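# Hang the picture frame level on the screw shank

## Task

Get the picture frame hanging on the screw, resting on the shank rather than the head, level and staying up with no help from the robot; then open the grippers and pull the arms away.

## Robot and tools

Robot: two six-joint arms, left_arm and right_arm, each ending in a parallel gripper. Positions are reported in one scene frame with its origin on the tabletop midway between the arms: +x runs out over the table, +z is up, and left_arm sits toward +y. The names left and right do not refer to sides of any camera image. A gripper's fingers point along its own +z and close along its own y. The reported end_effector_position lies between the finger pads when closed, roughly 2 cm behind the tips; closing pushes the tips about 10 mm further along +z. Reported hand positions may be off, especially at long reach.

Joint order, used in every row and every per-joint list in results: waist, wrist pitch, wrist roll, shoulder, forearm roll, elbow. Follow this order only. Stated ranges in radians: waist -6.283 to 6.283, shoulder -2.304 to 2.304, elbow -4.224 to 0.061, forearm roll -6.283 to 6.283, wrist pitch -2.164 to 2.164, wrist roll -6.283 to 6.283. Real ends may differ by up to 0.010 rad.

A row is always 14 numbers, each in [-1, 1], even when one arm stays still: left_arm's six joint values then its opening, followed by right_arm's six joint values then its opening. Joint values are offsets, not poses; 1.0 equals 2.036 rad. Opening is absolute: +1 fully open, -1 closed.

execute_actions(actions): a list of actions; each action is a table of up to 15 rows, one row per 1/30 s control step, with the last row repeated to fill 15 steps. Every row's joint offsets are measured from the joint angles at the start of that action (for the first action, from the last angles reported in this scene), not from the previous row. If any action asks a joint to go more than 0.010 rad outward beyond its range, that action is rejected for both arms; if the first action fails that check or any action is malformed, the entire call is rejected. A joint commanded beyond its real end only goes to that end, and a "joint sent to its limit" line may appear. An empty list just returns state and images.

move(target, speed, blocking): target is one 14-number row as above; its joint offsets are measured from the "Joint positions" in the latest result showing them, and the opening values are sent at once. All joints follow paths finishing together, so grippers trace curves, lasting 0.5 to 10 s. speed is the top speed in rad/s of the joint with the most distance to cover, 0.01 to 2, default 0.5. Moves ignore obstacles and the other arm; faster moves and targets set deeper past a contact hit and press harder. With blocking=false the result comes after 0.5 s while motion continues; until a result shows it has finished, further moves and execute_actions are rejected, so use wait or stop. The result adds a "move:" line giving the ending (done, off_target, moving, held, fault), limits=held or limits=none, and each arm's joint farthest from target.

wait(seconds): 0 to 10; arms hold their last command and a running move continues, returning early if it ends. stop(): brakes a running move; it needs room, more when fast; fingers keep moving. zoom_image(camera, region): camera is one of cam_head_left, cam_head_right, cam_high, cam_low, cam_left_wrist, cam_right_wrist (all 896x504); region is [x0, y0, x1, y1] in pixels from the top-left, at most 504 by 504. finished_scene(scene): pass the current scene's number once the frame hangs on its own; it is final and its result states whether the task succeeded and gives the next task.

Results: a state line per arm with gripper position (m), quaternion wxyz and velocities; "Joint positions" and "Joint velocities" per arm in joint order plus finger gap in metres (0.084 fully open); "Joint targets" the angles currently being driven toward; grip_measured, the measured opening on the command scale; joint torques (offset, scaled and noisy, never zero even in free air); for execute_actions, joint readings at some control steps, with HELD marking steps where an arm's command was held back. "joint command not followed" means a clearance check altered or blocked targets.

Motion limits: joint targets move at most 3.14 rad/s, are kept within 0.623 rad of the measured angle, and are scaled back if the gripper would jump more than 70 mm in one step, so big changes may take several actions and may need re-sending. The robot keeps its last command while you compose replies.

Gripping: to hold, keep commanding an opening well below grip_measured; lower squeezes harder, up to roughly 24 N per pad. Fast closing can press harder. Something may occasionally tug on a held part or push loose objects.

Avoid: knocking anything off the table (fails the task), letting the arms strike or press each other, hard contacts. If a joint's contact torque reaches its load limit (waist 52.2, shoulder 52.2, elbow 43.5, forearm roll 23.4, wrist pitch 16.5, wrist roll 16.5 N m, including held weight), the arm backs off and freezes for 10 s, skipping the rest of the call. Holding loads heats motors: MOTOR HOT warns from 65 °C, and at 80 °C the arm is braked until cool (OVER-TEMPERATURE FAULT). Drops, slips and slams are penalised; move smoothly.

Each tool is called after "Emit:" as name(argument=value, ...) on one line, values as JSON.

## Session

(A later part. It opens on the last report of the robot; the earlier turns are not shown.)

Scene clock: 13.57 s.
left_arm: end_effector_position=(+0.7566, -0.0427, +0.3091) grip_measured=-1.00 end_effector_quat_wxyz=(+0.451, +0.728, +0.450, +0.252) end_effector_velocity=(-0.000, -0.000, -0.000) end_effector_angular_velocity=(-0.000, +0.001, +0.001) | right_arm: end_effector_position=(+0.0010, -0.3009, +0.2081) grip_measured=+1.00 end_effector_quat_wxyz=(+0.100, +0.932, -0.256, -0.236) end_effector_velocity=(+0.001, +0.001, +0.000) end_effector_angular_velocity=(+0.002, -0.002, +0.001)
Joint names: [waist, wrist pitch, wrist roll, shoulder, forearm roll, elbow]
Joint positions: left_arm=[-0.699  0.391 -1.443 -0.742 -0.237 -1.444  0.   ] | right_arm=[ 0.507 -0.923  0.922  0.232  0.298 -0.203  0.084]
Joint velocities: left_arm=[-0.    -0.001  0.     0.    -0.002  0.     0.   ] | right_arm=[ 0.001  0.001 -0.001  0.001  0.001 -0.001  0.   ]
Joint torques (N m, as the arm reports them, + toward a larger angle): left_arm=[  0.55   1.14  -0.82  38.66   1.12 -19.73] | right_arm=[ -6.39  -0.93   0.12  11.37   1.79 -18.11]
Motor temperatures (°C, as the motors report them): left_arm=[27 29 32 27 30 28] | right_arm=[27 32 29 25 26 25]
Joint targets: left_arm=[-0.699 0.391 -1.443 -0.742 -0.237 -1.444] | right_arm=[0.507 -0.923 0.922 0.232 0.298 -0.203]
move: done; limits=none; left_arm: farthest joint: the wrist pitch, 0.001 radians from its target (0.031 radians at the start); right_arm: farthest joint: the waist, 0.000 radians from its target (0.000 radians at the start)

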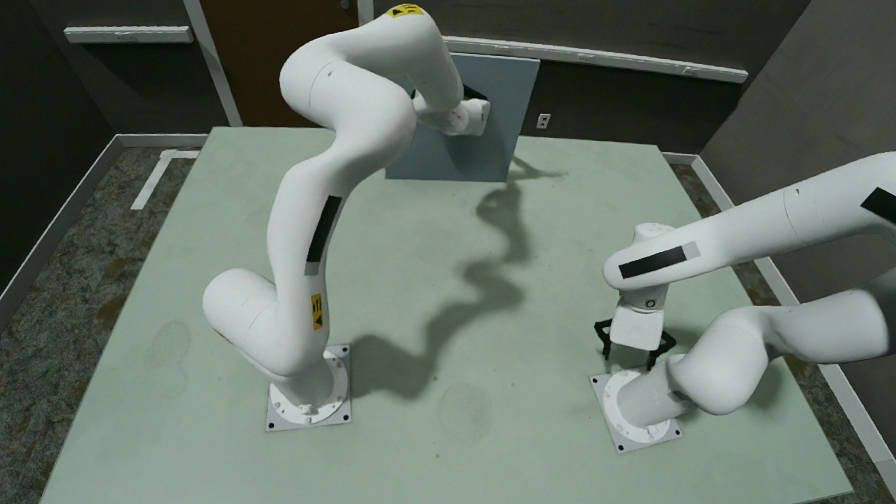

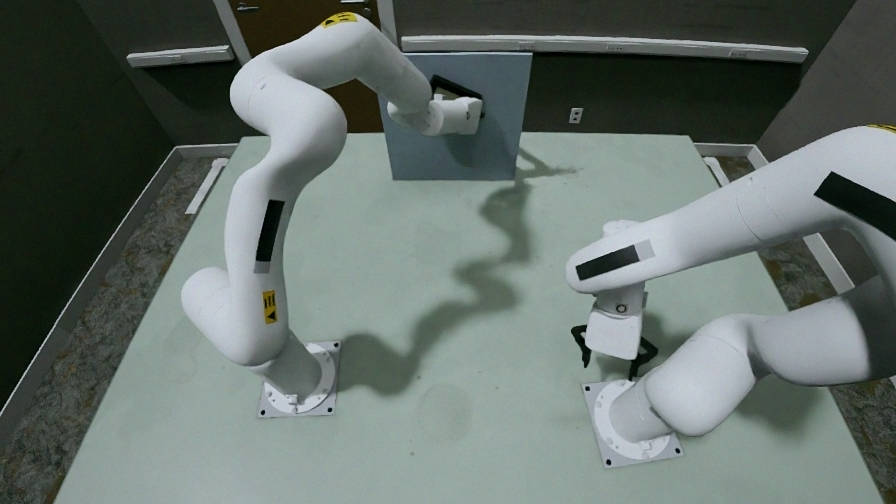

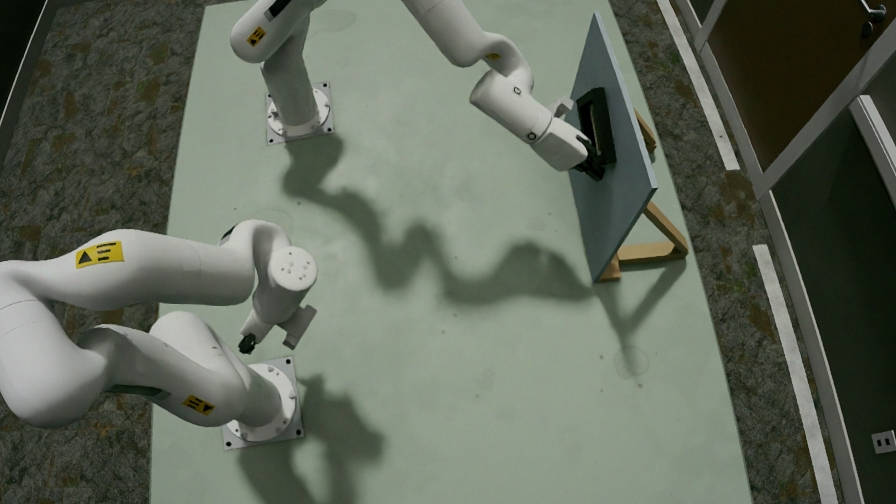

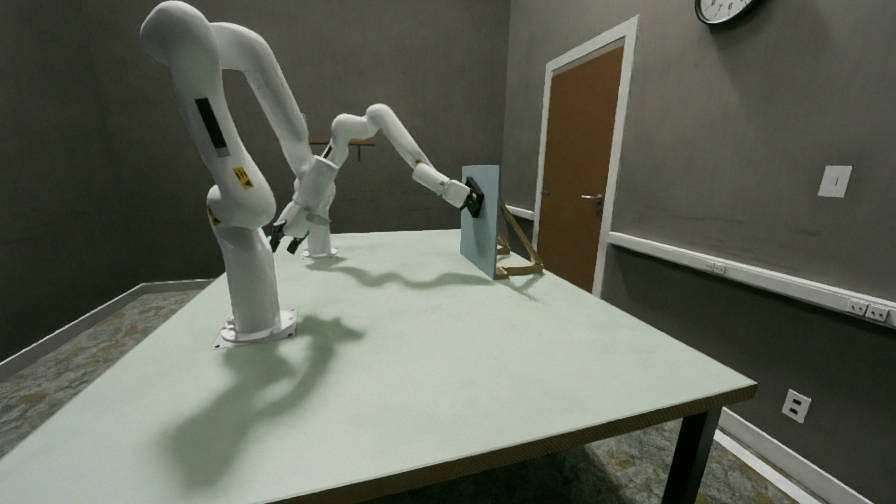

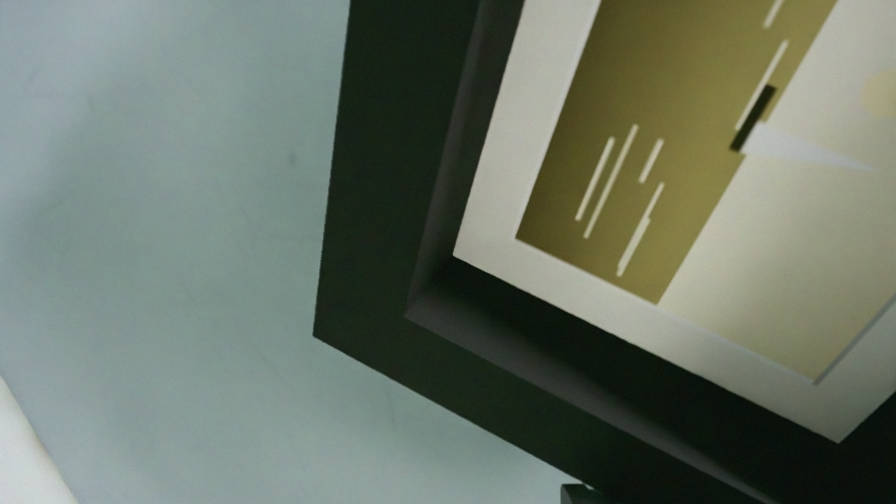

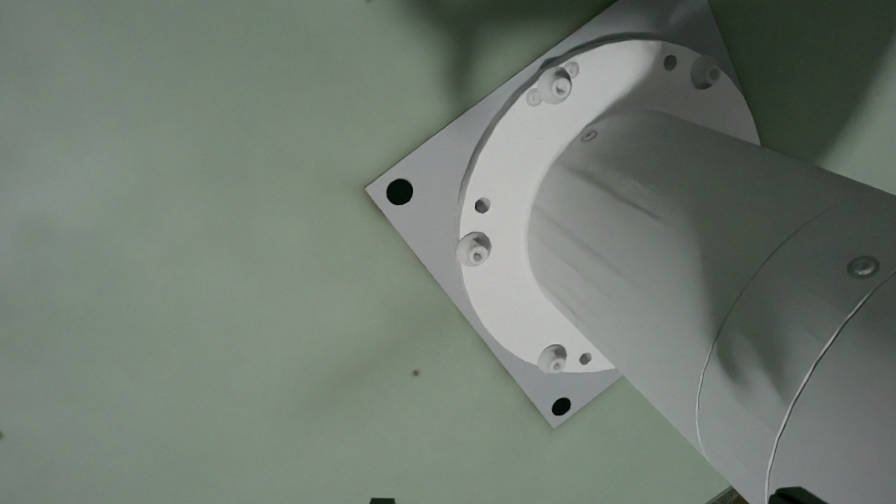

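Emit:
move(target=[0,0.03,0,-0.055,0,0.01,-1,0,0,0,0,0,0,1], speed=0.1)

Scene clock: 15.33 s.
left_arm: end_effector_position=(+0.7486, -0.0332, +0.2137) grip_measured=-1.00 end_effector_quat_wxyz=(+0.419, +0.744, +0.459, +0.246) end_effector_velocity=(-0.000, +0.000, -0.001) end_effector_angular_velocity=(+0.002, +0.002, -0.001) | right_arm: end_effector_position=(+0.0010, -0.3009, +0.2081) grip_measured=+1.00 end_effector_quat_wxyz=(+0.100, +0.932, -0.256, -0.236) end_effector_velocity=(-0.000, -0.000, +0.000) end_effector_angular_velocity=(-0.000, +0.001, +0.001)
Joint names: [waist, wrist pitch, wrist roll, shoulder, forearm roll, elbow]
Joint positions: left_arm=[-0.699  0.453 -1.443 -0.854 -0.237 -1.424  0.   ] | right_arm=[ 0.507 -0.923  0.922  0.232  0.298 -0.203  0.084]
Joint velocities: left_arm=[ 0.    -0.001  0.    -0.001  0.001  0.001  0.   ] | right_arm=[ 0.001 -0.001  0.     0.    -0.     0.     0.   ]
Joint torques (N m, as the arm reports them, + toward a larger angle): left_arm=[  0.09   0.94  -0.72  38.75   1.15 -18.24] | right_arm=[ -6.25  -1.     0.18  11.7    1.42 -17.86]
Motor temperatures (°C, as the motors report them): left_arm=[27 29 32 27 30 28] | right_arm=[27 32 29 25 26 25]
Joint targets: left_arm=[-0.699 0.453 -1.443 -0.854 -0.237 -1.424] | right_arm=[0.507 -0.923 0.922 0.232 0.298 -0.203]
move: done; limits=none; left_arm: farthest joint: the wrist pitch, 0.001 radians from its target (0.061 radians at the start); right_arm: farthest joint: the waist, 0.000 radians from its target (0.000 radians at the start)

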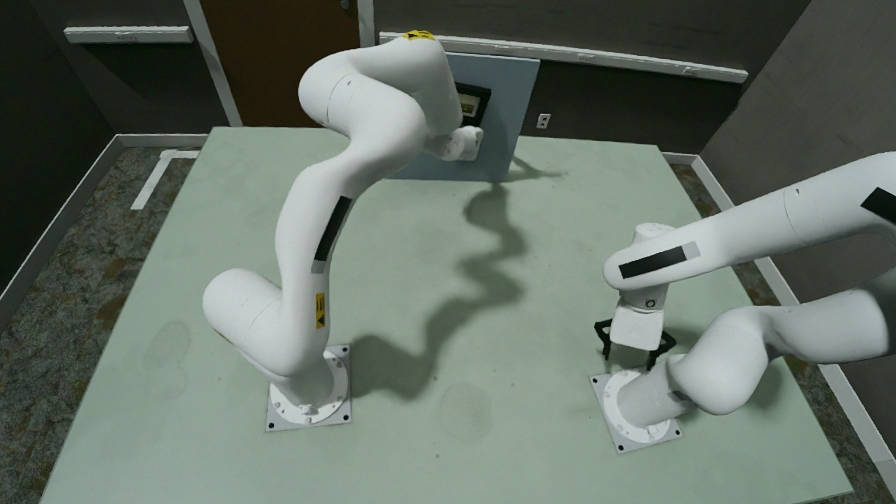

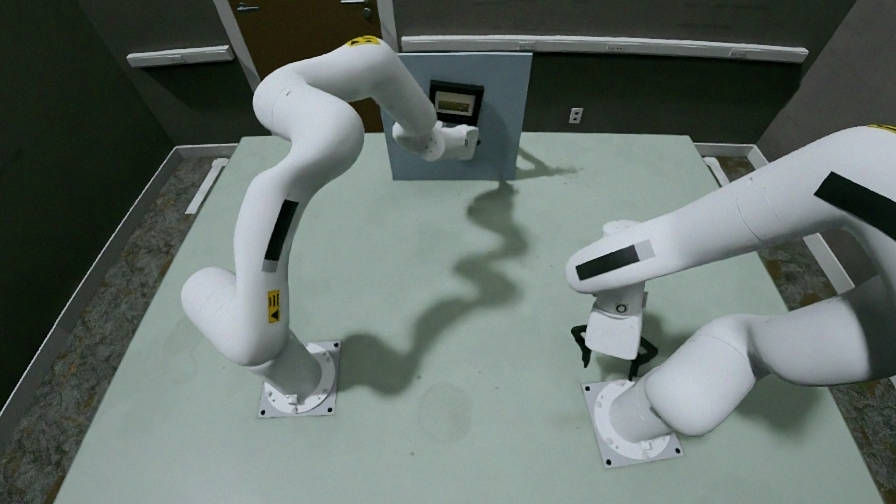

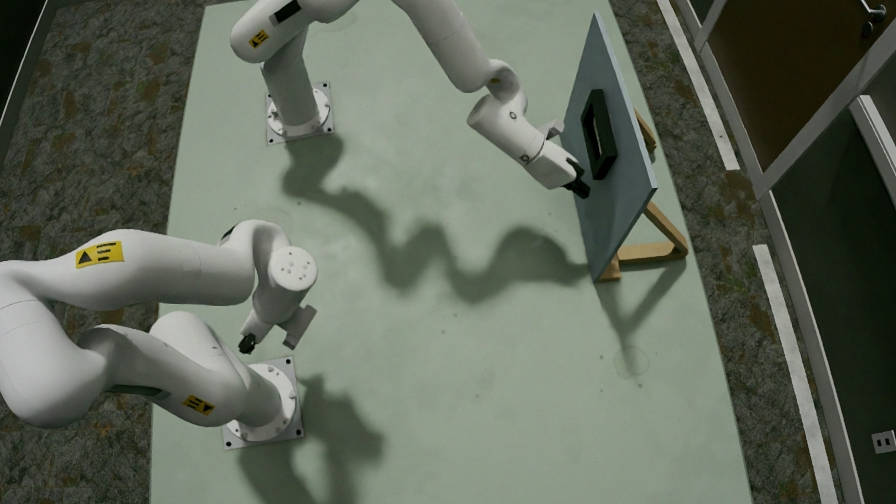

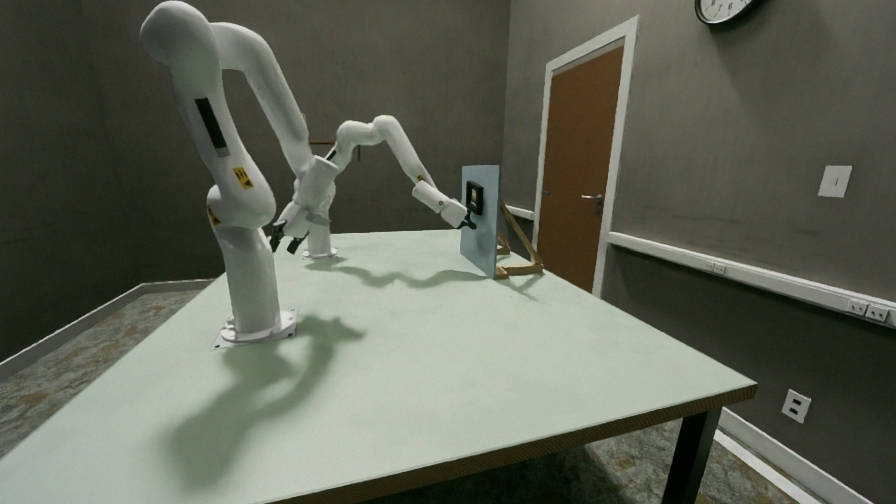

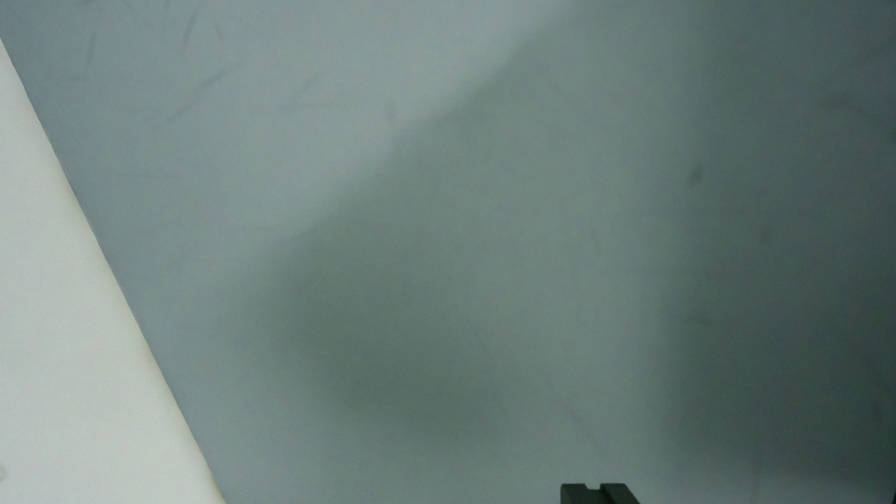

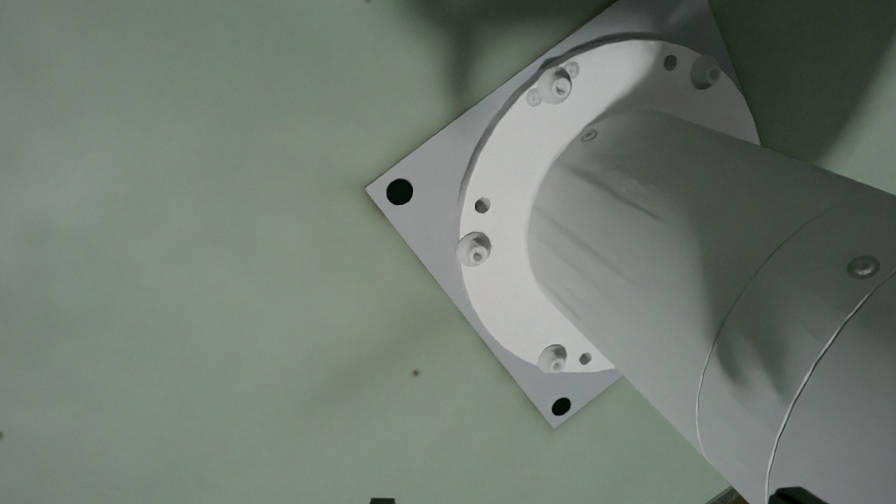

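Emit:
zoom_image(camera="cam_head_right", region=[380, 50, 540, 190])

Region (380, 50, 540, 190) of cam_head_right's 896x504 image, scaled by 3.150, with more detail than that image has; it fills the top 441 rows of this view, and the rest is white.

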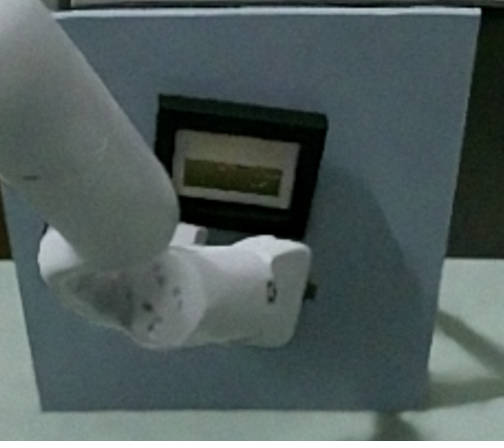

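Emit:
move(target=[0,0,0,0,0,-0.03,-1,0,0,0,0,0,0,1], speed=0.06)

Scene clock: 16.93 s.
left_arm: end_effector_position=(+0.7681, -0.0468, +0.2487) grip_measured=-1.00 end_effector_quat_wxyz=(+0.444, +0.730, +0.452, +0.256) end_effector_velocity=(+0.000, +0.000, +0.000) end_effector_angular_velocity=(-0.001, +0.001, +0.001) | right_arm: end_effector_position=(+0.0010, -0.3009, +0.2081) grip_measured=+1.00 end_effector_quat_wxyz=(+0.100, +0.932, -0.256, -0.236) end_effector_velocity=(+0.000, -0.000, -0.000) end_effector_angular_velocity=(+0.000, -0.002, -0.000)
Joint names: [waist, wrist pitch, wrist roll, shoulder, forearm roll, elbow]
Joint positions: left_arm=[-0.699  0.453 -1.443 -0.854 -0.237 -1.485  0.   ] | right_arm=[ 0.507 -0.923  0.922  0.232  0.298 -0.203  0.084]
Joint velocities: left_arm=[ 0.    -0.    -0.001 -0.    -0.001 -0.     0.   ] | right_arm=[-0.     0.002  0.001  0.001 -0.001  0.001 -0.   ]
Joint torques (N m, as the arm reports them, + toward a larger angle): left_arm=[ -0.58   1.09  -0.7   39.14   1.11 -19.23] | right_arm=[ -6.27  -1.02   0.15  11.94   1.74 -17.92]
Motor temperatures (°C, as the motors report them): left_arm=[27 29 32 27 30 28] | right_arm=[27 32 29 25 26 25]
Joint targets: left_arm=[-0.699 0.453 -1.443 -0.854 -0.237 -1.485] | right_arm=[0.507 -0.923 0.922 0.232 0.298 -0.203]
move: done; limits=none; left_arm: farthest joint: the waist, 0.000 radians from its target (0.000 radians at the start); right_arm: farthest joint: the waist, 0.000 radians from its target (0.000 radians at the start)

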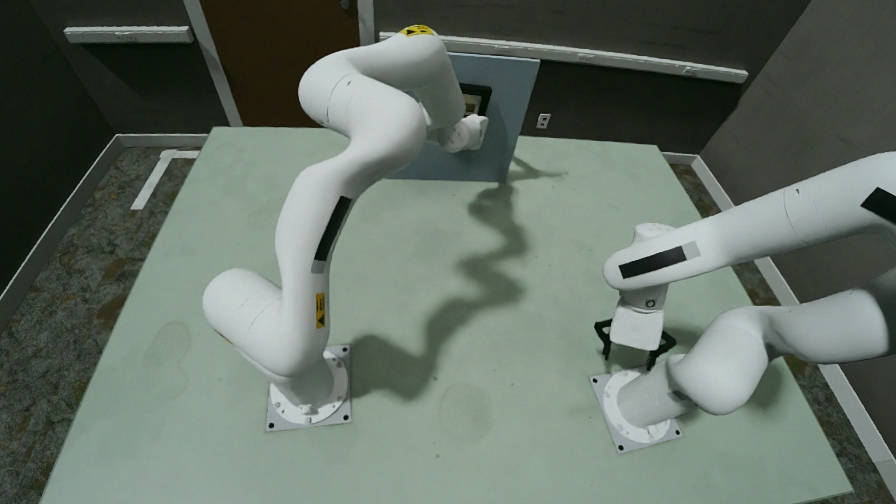

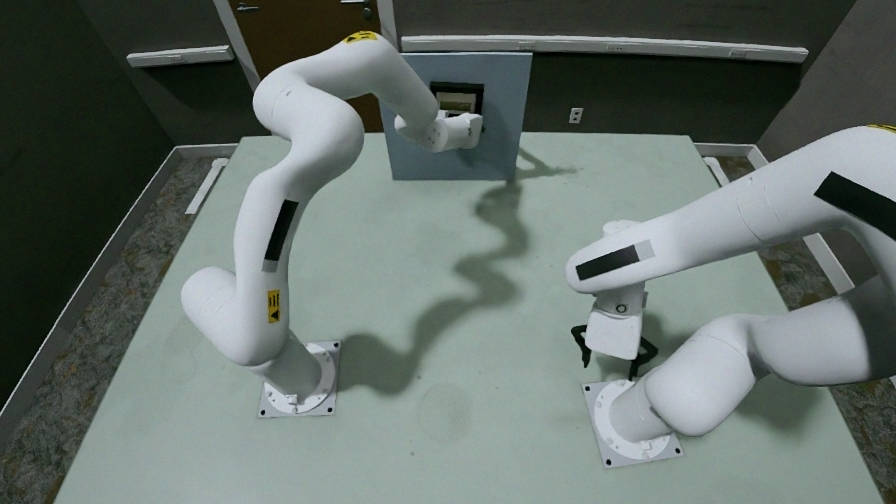

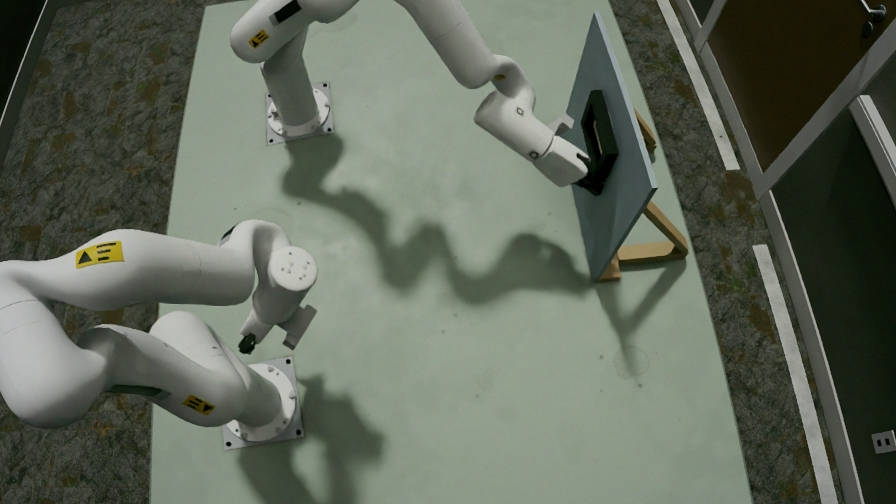

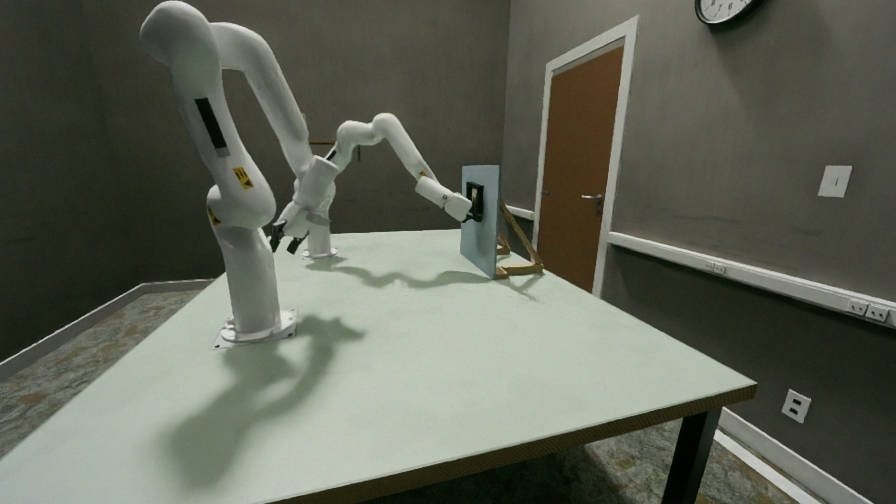

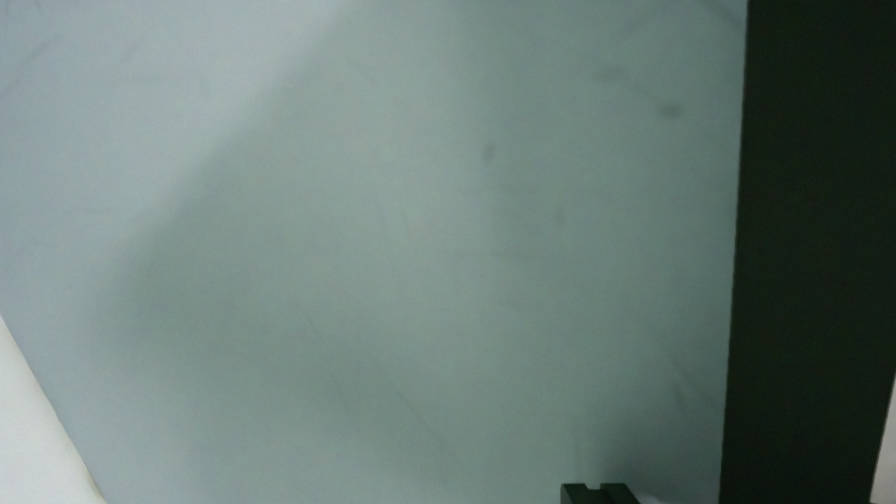

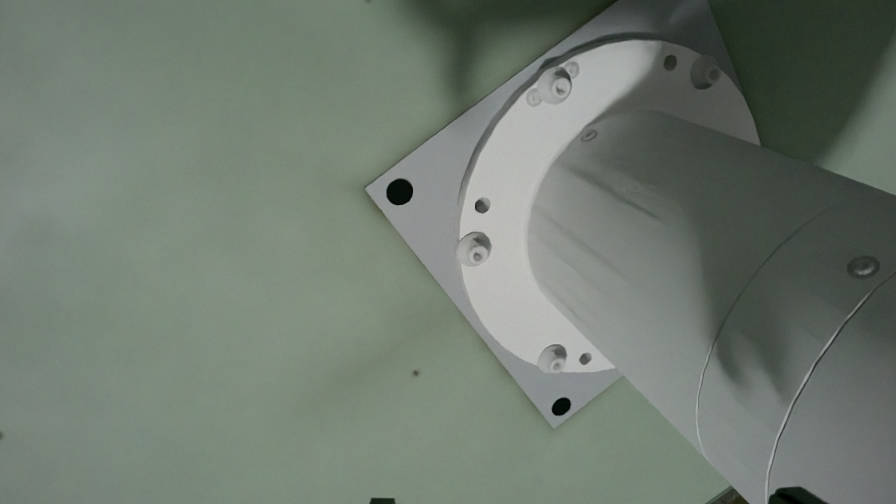

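Emit:
zoom_image(camera="cam_head_right", region=[380, 50, 540, 190])

Region (380, 50, 540, 190) of cam_head_right's 896x504 image, scaled by 3.150, with more detail than that image has; it fills the top 441 rows of this view, and the rest is white.

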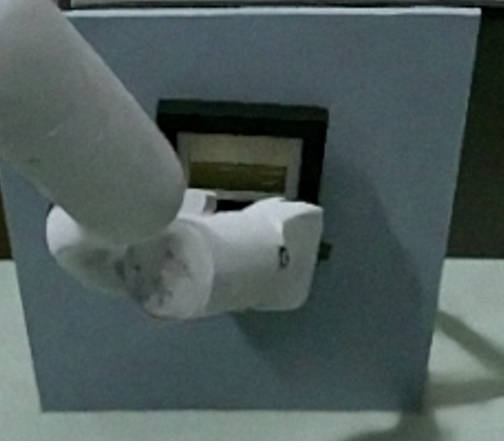

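Emit:
move(target=[0,0,0,0,0,-0.008,-1,0,0,0,0,0,0,1], speed=0.04)

Emit:
zoom_image(camera="cam_head_right", region=[380, 50, 540, 190])

Scene clock: 17.90 s.
left_arm: end_effector_position=(+0.7700, -0.0506, +0.2542) grip_measured=-1.00 end_effector_quat_wxyz=(+0.446, +0.729, +0.451, +0.256) end_effector_velocity=(-0.000, +0.000, +0.000) end_effector_angular_velocity=(-0.001, +0.002, +0.002) | right_arm: end_effector_position=(+0.0010, -0.3009, +0.2081) grip_measured=+1.00 end_effector_quat_wxyz=(+0.100, +0.932, -0.256, -0.236) end_effector_velocity=(-0.001, -0.000, -0.000) end_effector_angular_velocity=(-0.001, +0.001, +0.001)
Joint names: [waist, wrist pitch, wrist roll, shoulder, forearm roll, elbow]
Joint positions: left_arm=[-0.701  0.446 -1.443 -0.854 -0.237 -1.497  0.   ] | right_arm=[ 0.507 -0.923  0.922  0.232  0.298 -0.203  0.084]
Joint velocities: left_arm=[ 0.    -0.003  0.001  0.001 -0.003  0.     0.   ] | right_arm=[ 0.001  0.001  0.    -0.001  0.     0.001 -0.   ]
Joint torques (N m, as the arm reports them, + toward a larger angle): left_arm=[ 23.53   5.2   -0.7   45.7    0.06 -36.05] | right_arm=[ -6.61  -0.88   0.16  10.97   1.69 -18.3 ]
Motor temperatures (°C, as the motors report them): left_arm=[27 29 32 27 30 28] | right_arm=[27 32 29 25 26 25]
Joint targets: left_arm=[-0.699 0.453 -1.443 -0.854 -0.237 -1.501] | right_arm=[0.507 -0.923 0.922 0.232 0.298 -0.203]
move: done; limits=none; left_arm: farthest joint: the wrist pitch, 0.007 radians from its target (0.000 radians at the start); right_arm: farthest joint: the waist, 0.000 radians from its target (0.000 radians at the start)

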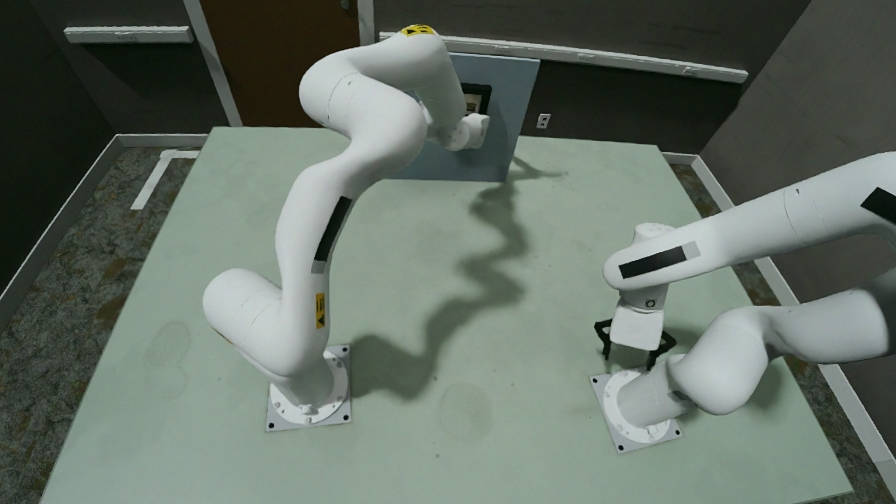

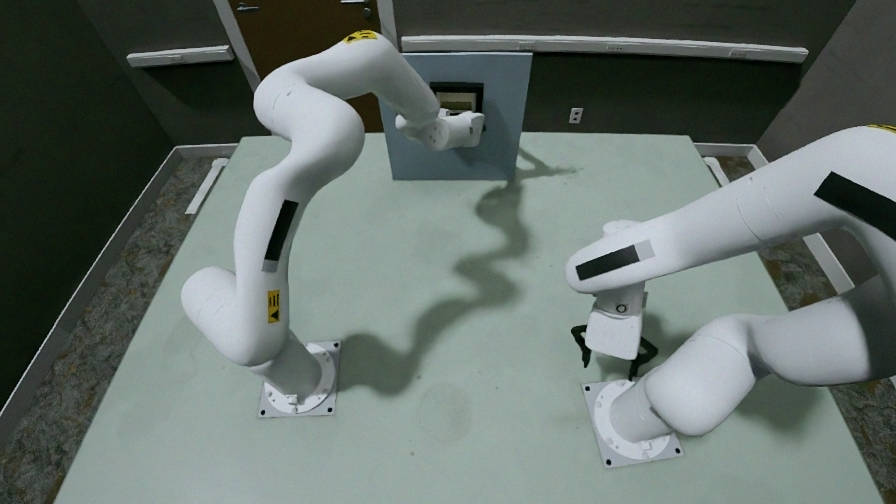

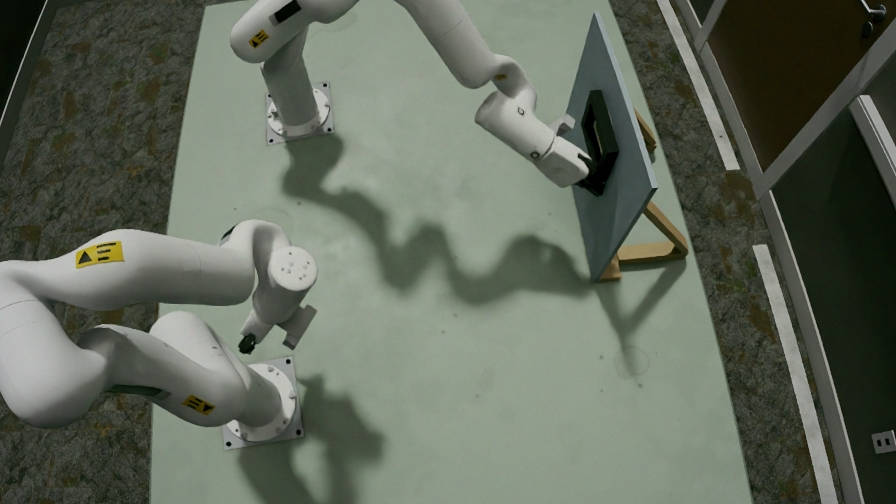

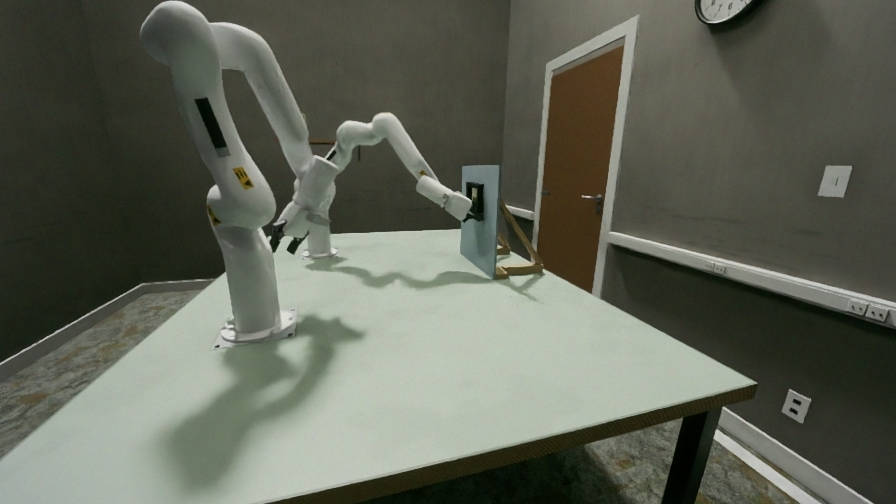

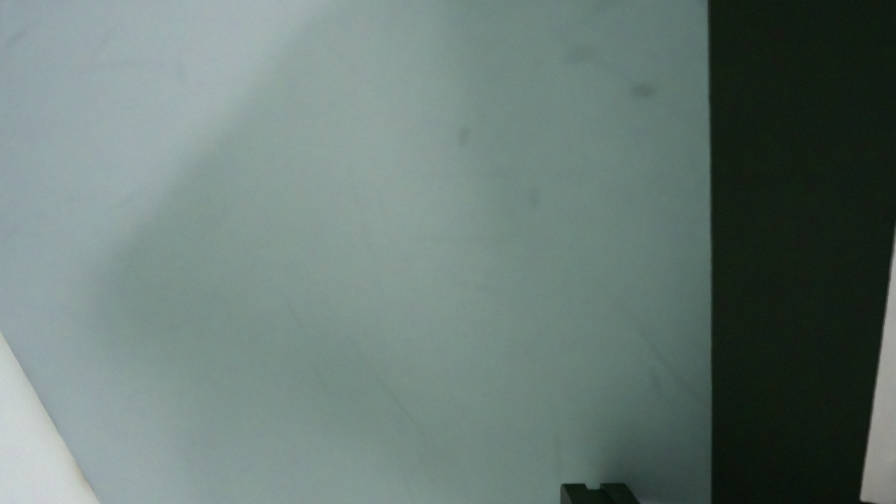

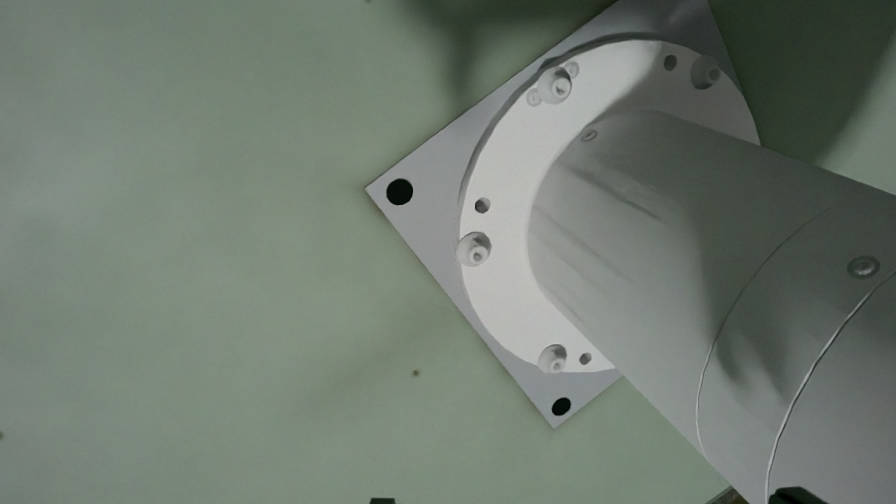

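Region (380, 50, 540, 190) of cam_head_right's 896x504 image, scaled by 3.150, with more detail than that image has; it fills the top 441 rows of this view, and the rest is white.

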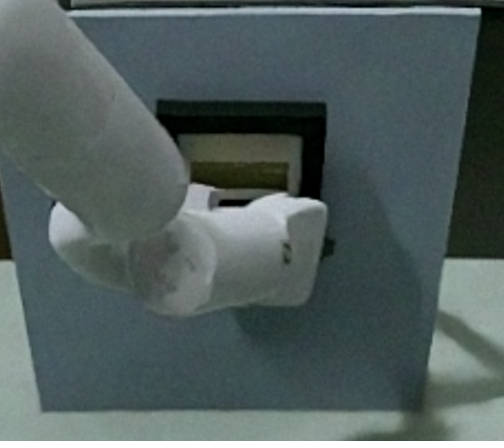

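The frame is level. I'll retract with the elbow only.

Emit:
move(target=[0,0,0,0,0,0.15,-1,0,0,0,0,0,0,1], speed=0.4)

Scene clock: 19.17 s.
left_arm: end_effector_position=(+0.6580, +0.0279, +0.0944) grip_measured=-1.00 end_effector_quat_wxyz=(+0.322, +0.791, +0.479, +0.202) end_effector_velocity=(-0.002, +0.001, -0.003) end_effector_angular_velocity=(+0.004, +0.004, -0.002) | right_arm: end_effector_position=(+0.0010, -0.3009, +0.2081) grip_measured=+1.00 end_effector_quat_wxyz=(+0.100, +0.932, -0.256, -0.236) end_effector_velocity=(-0.000, +0.000, -0.000) end_effector_angular_velocity=(+0.001, -0.001, +0.000)
Joint names: [waist, wrist pitch, wrist roll, shoulder, forearm roll, elbow]
Joint positions: left_arm=[-0.701  0.446 -1.443 -0.854 -0.237 -1.193  0.   ] | right_arm=[ 0.507 -0.923  0.922  0.232  0.298 -0.203  0.084]
Joint velocities: left_arm=[-0.    -0.001  0.002 -0.002  0.001  0.003  0.   ] | right_arm=[ 0.002  0.001  0.     0.     0.001  0.    -0.   ]
Joint torques (N m, as the arm reports them, + toward a larger angle): left_arm=[  0.79   0.84  -0.78  36.73   1.1  -14.65] | right_arm=[ -6.46  -0.96   0.16  11.95   1.41 -17.72]
Motor temperatures (°C, as the motors report them): left_arm=[27 29 32 27 30 28] | right_arm=[27 32 29 25 26 25]
Joint targets: left_arm=[-0.701 0.446 -1.443 -0.854 -0.237 -1.192] | right_arm=[0.507 -0.923 0.922 0.232 0.298 -0.203]
move: done; limits=none; left_arm: farthest joint: the elbow, 0.001 radians from its target (0.305 radians at the start); right_arm: farthest joint: the waist, 0.000 radians from its target (0.000 radians at the start)

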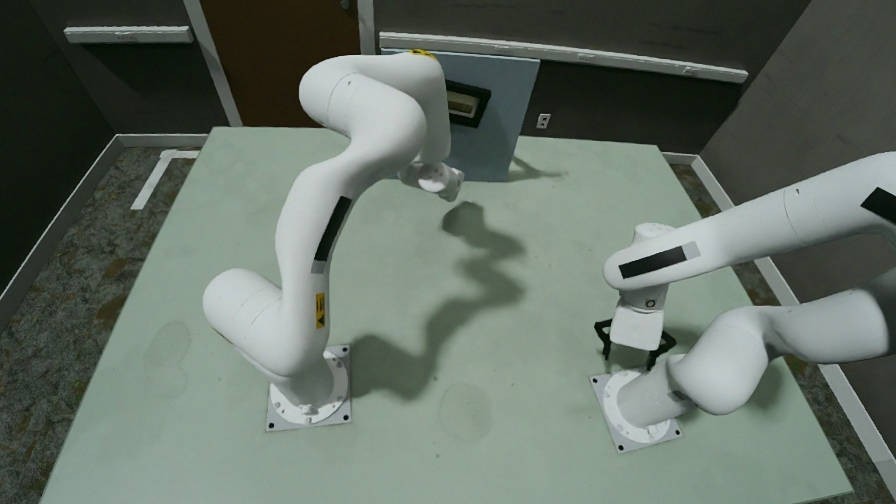

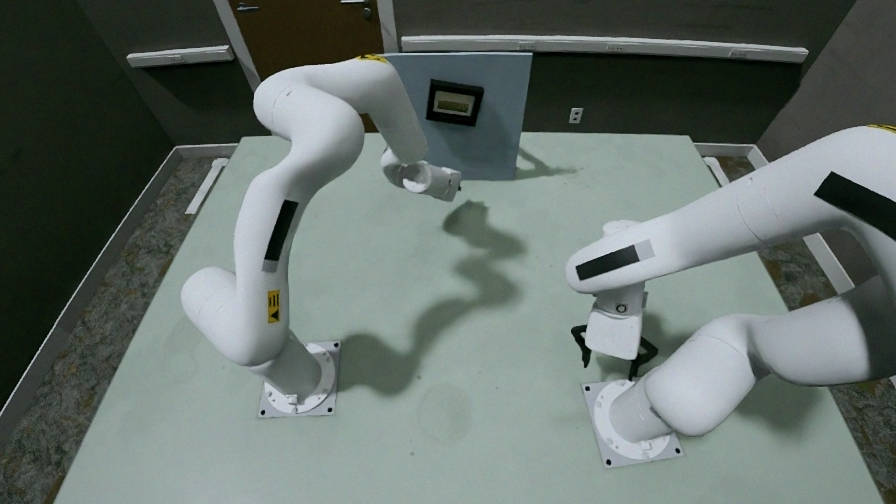

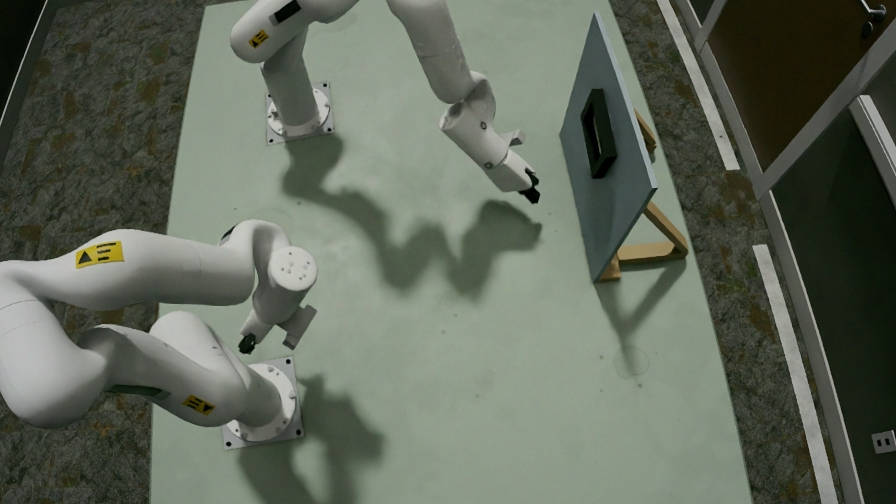

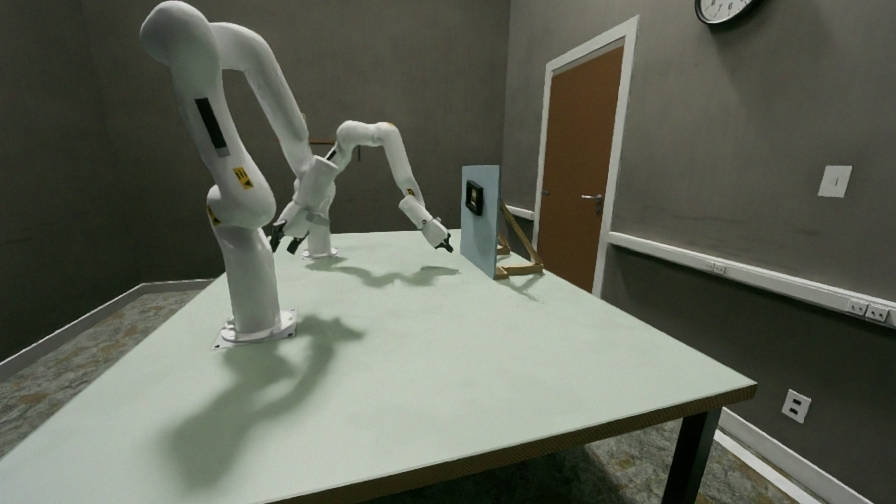

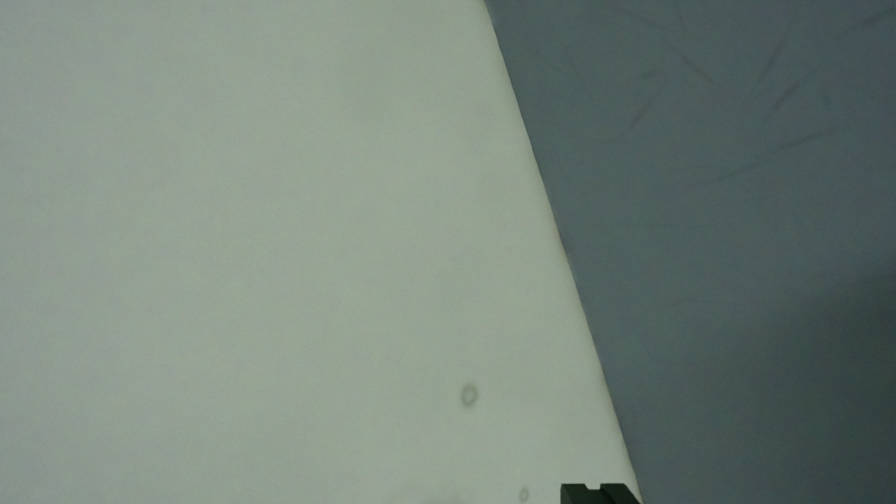

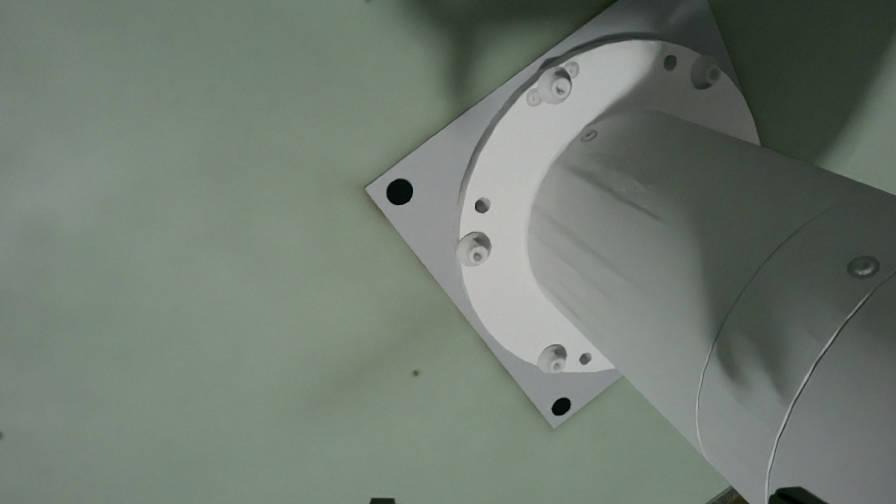

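Emit:
zoom_image(camera="cam_head_right", region=[380, 50, 540, 190])

Region (380, 50, 540, 190) of cam_head_right's 896x504 image, scaled by 3.150, with more detail than that image has; it fills the top 441 rows of this view, and the rest is white.

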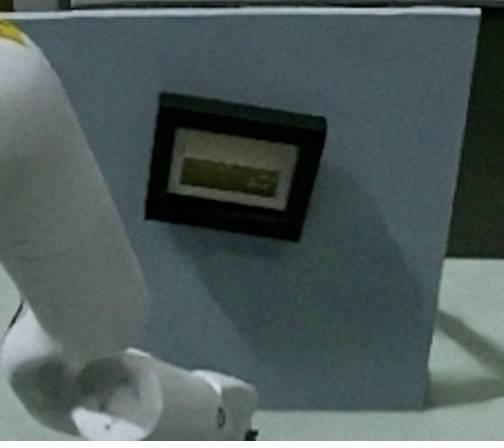

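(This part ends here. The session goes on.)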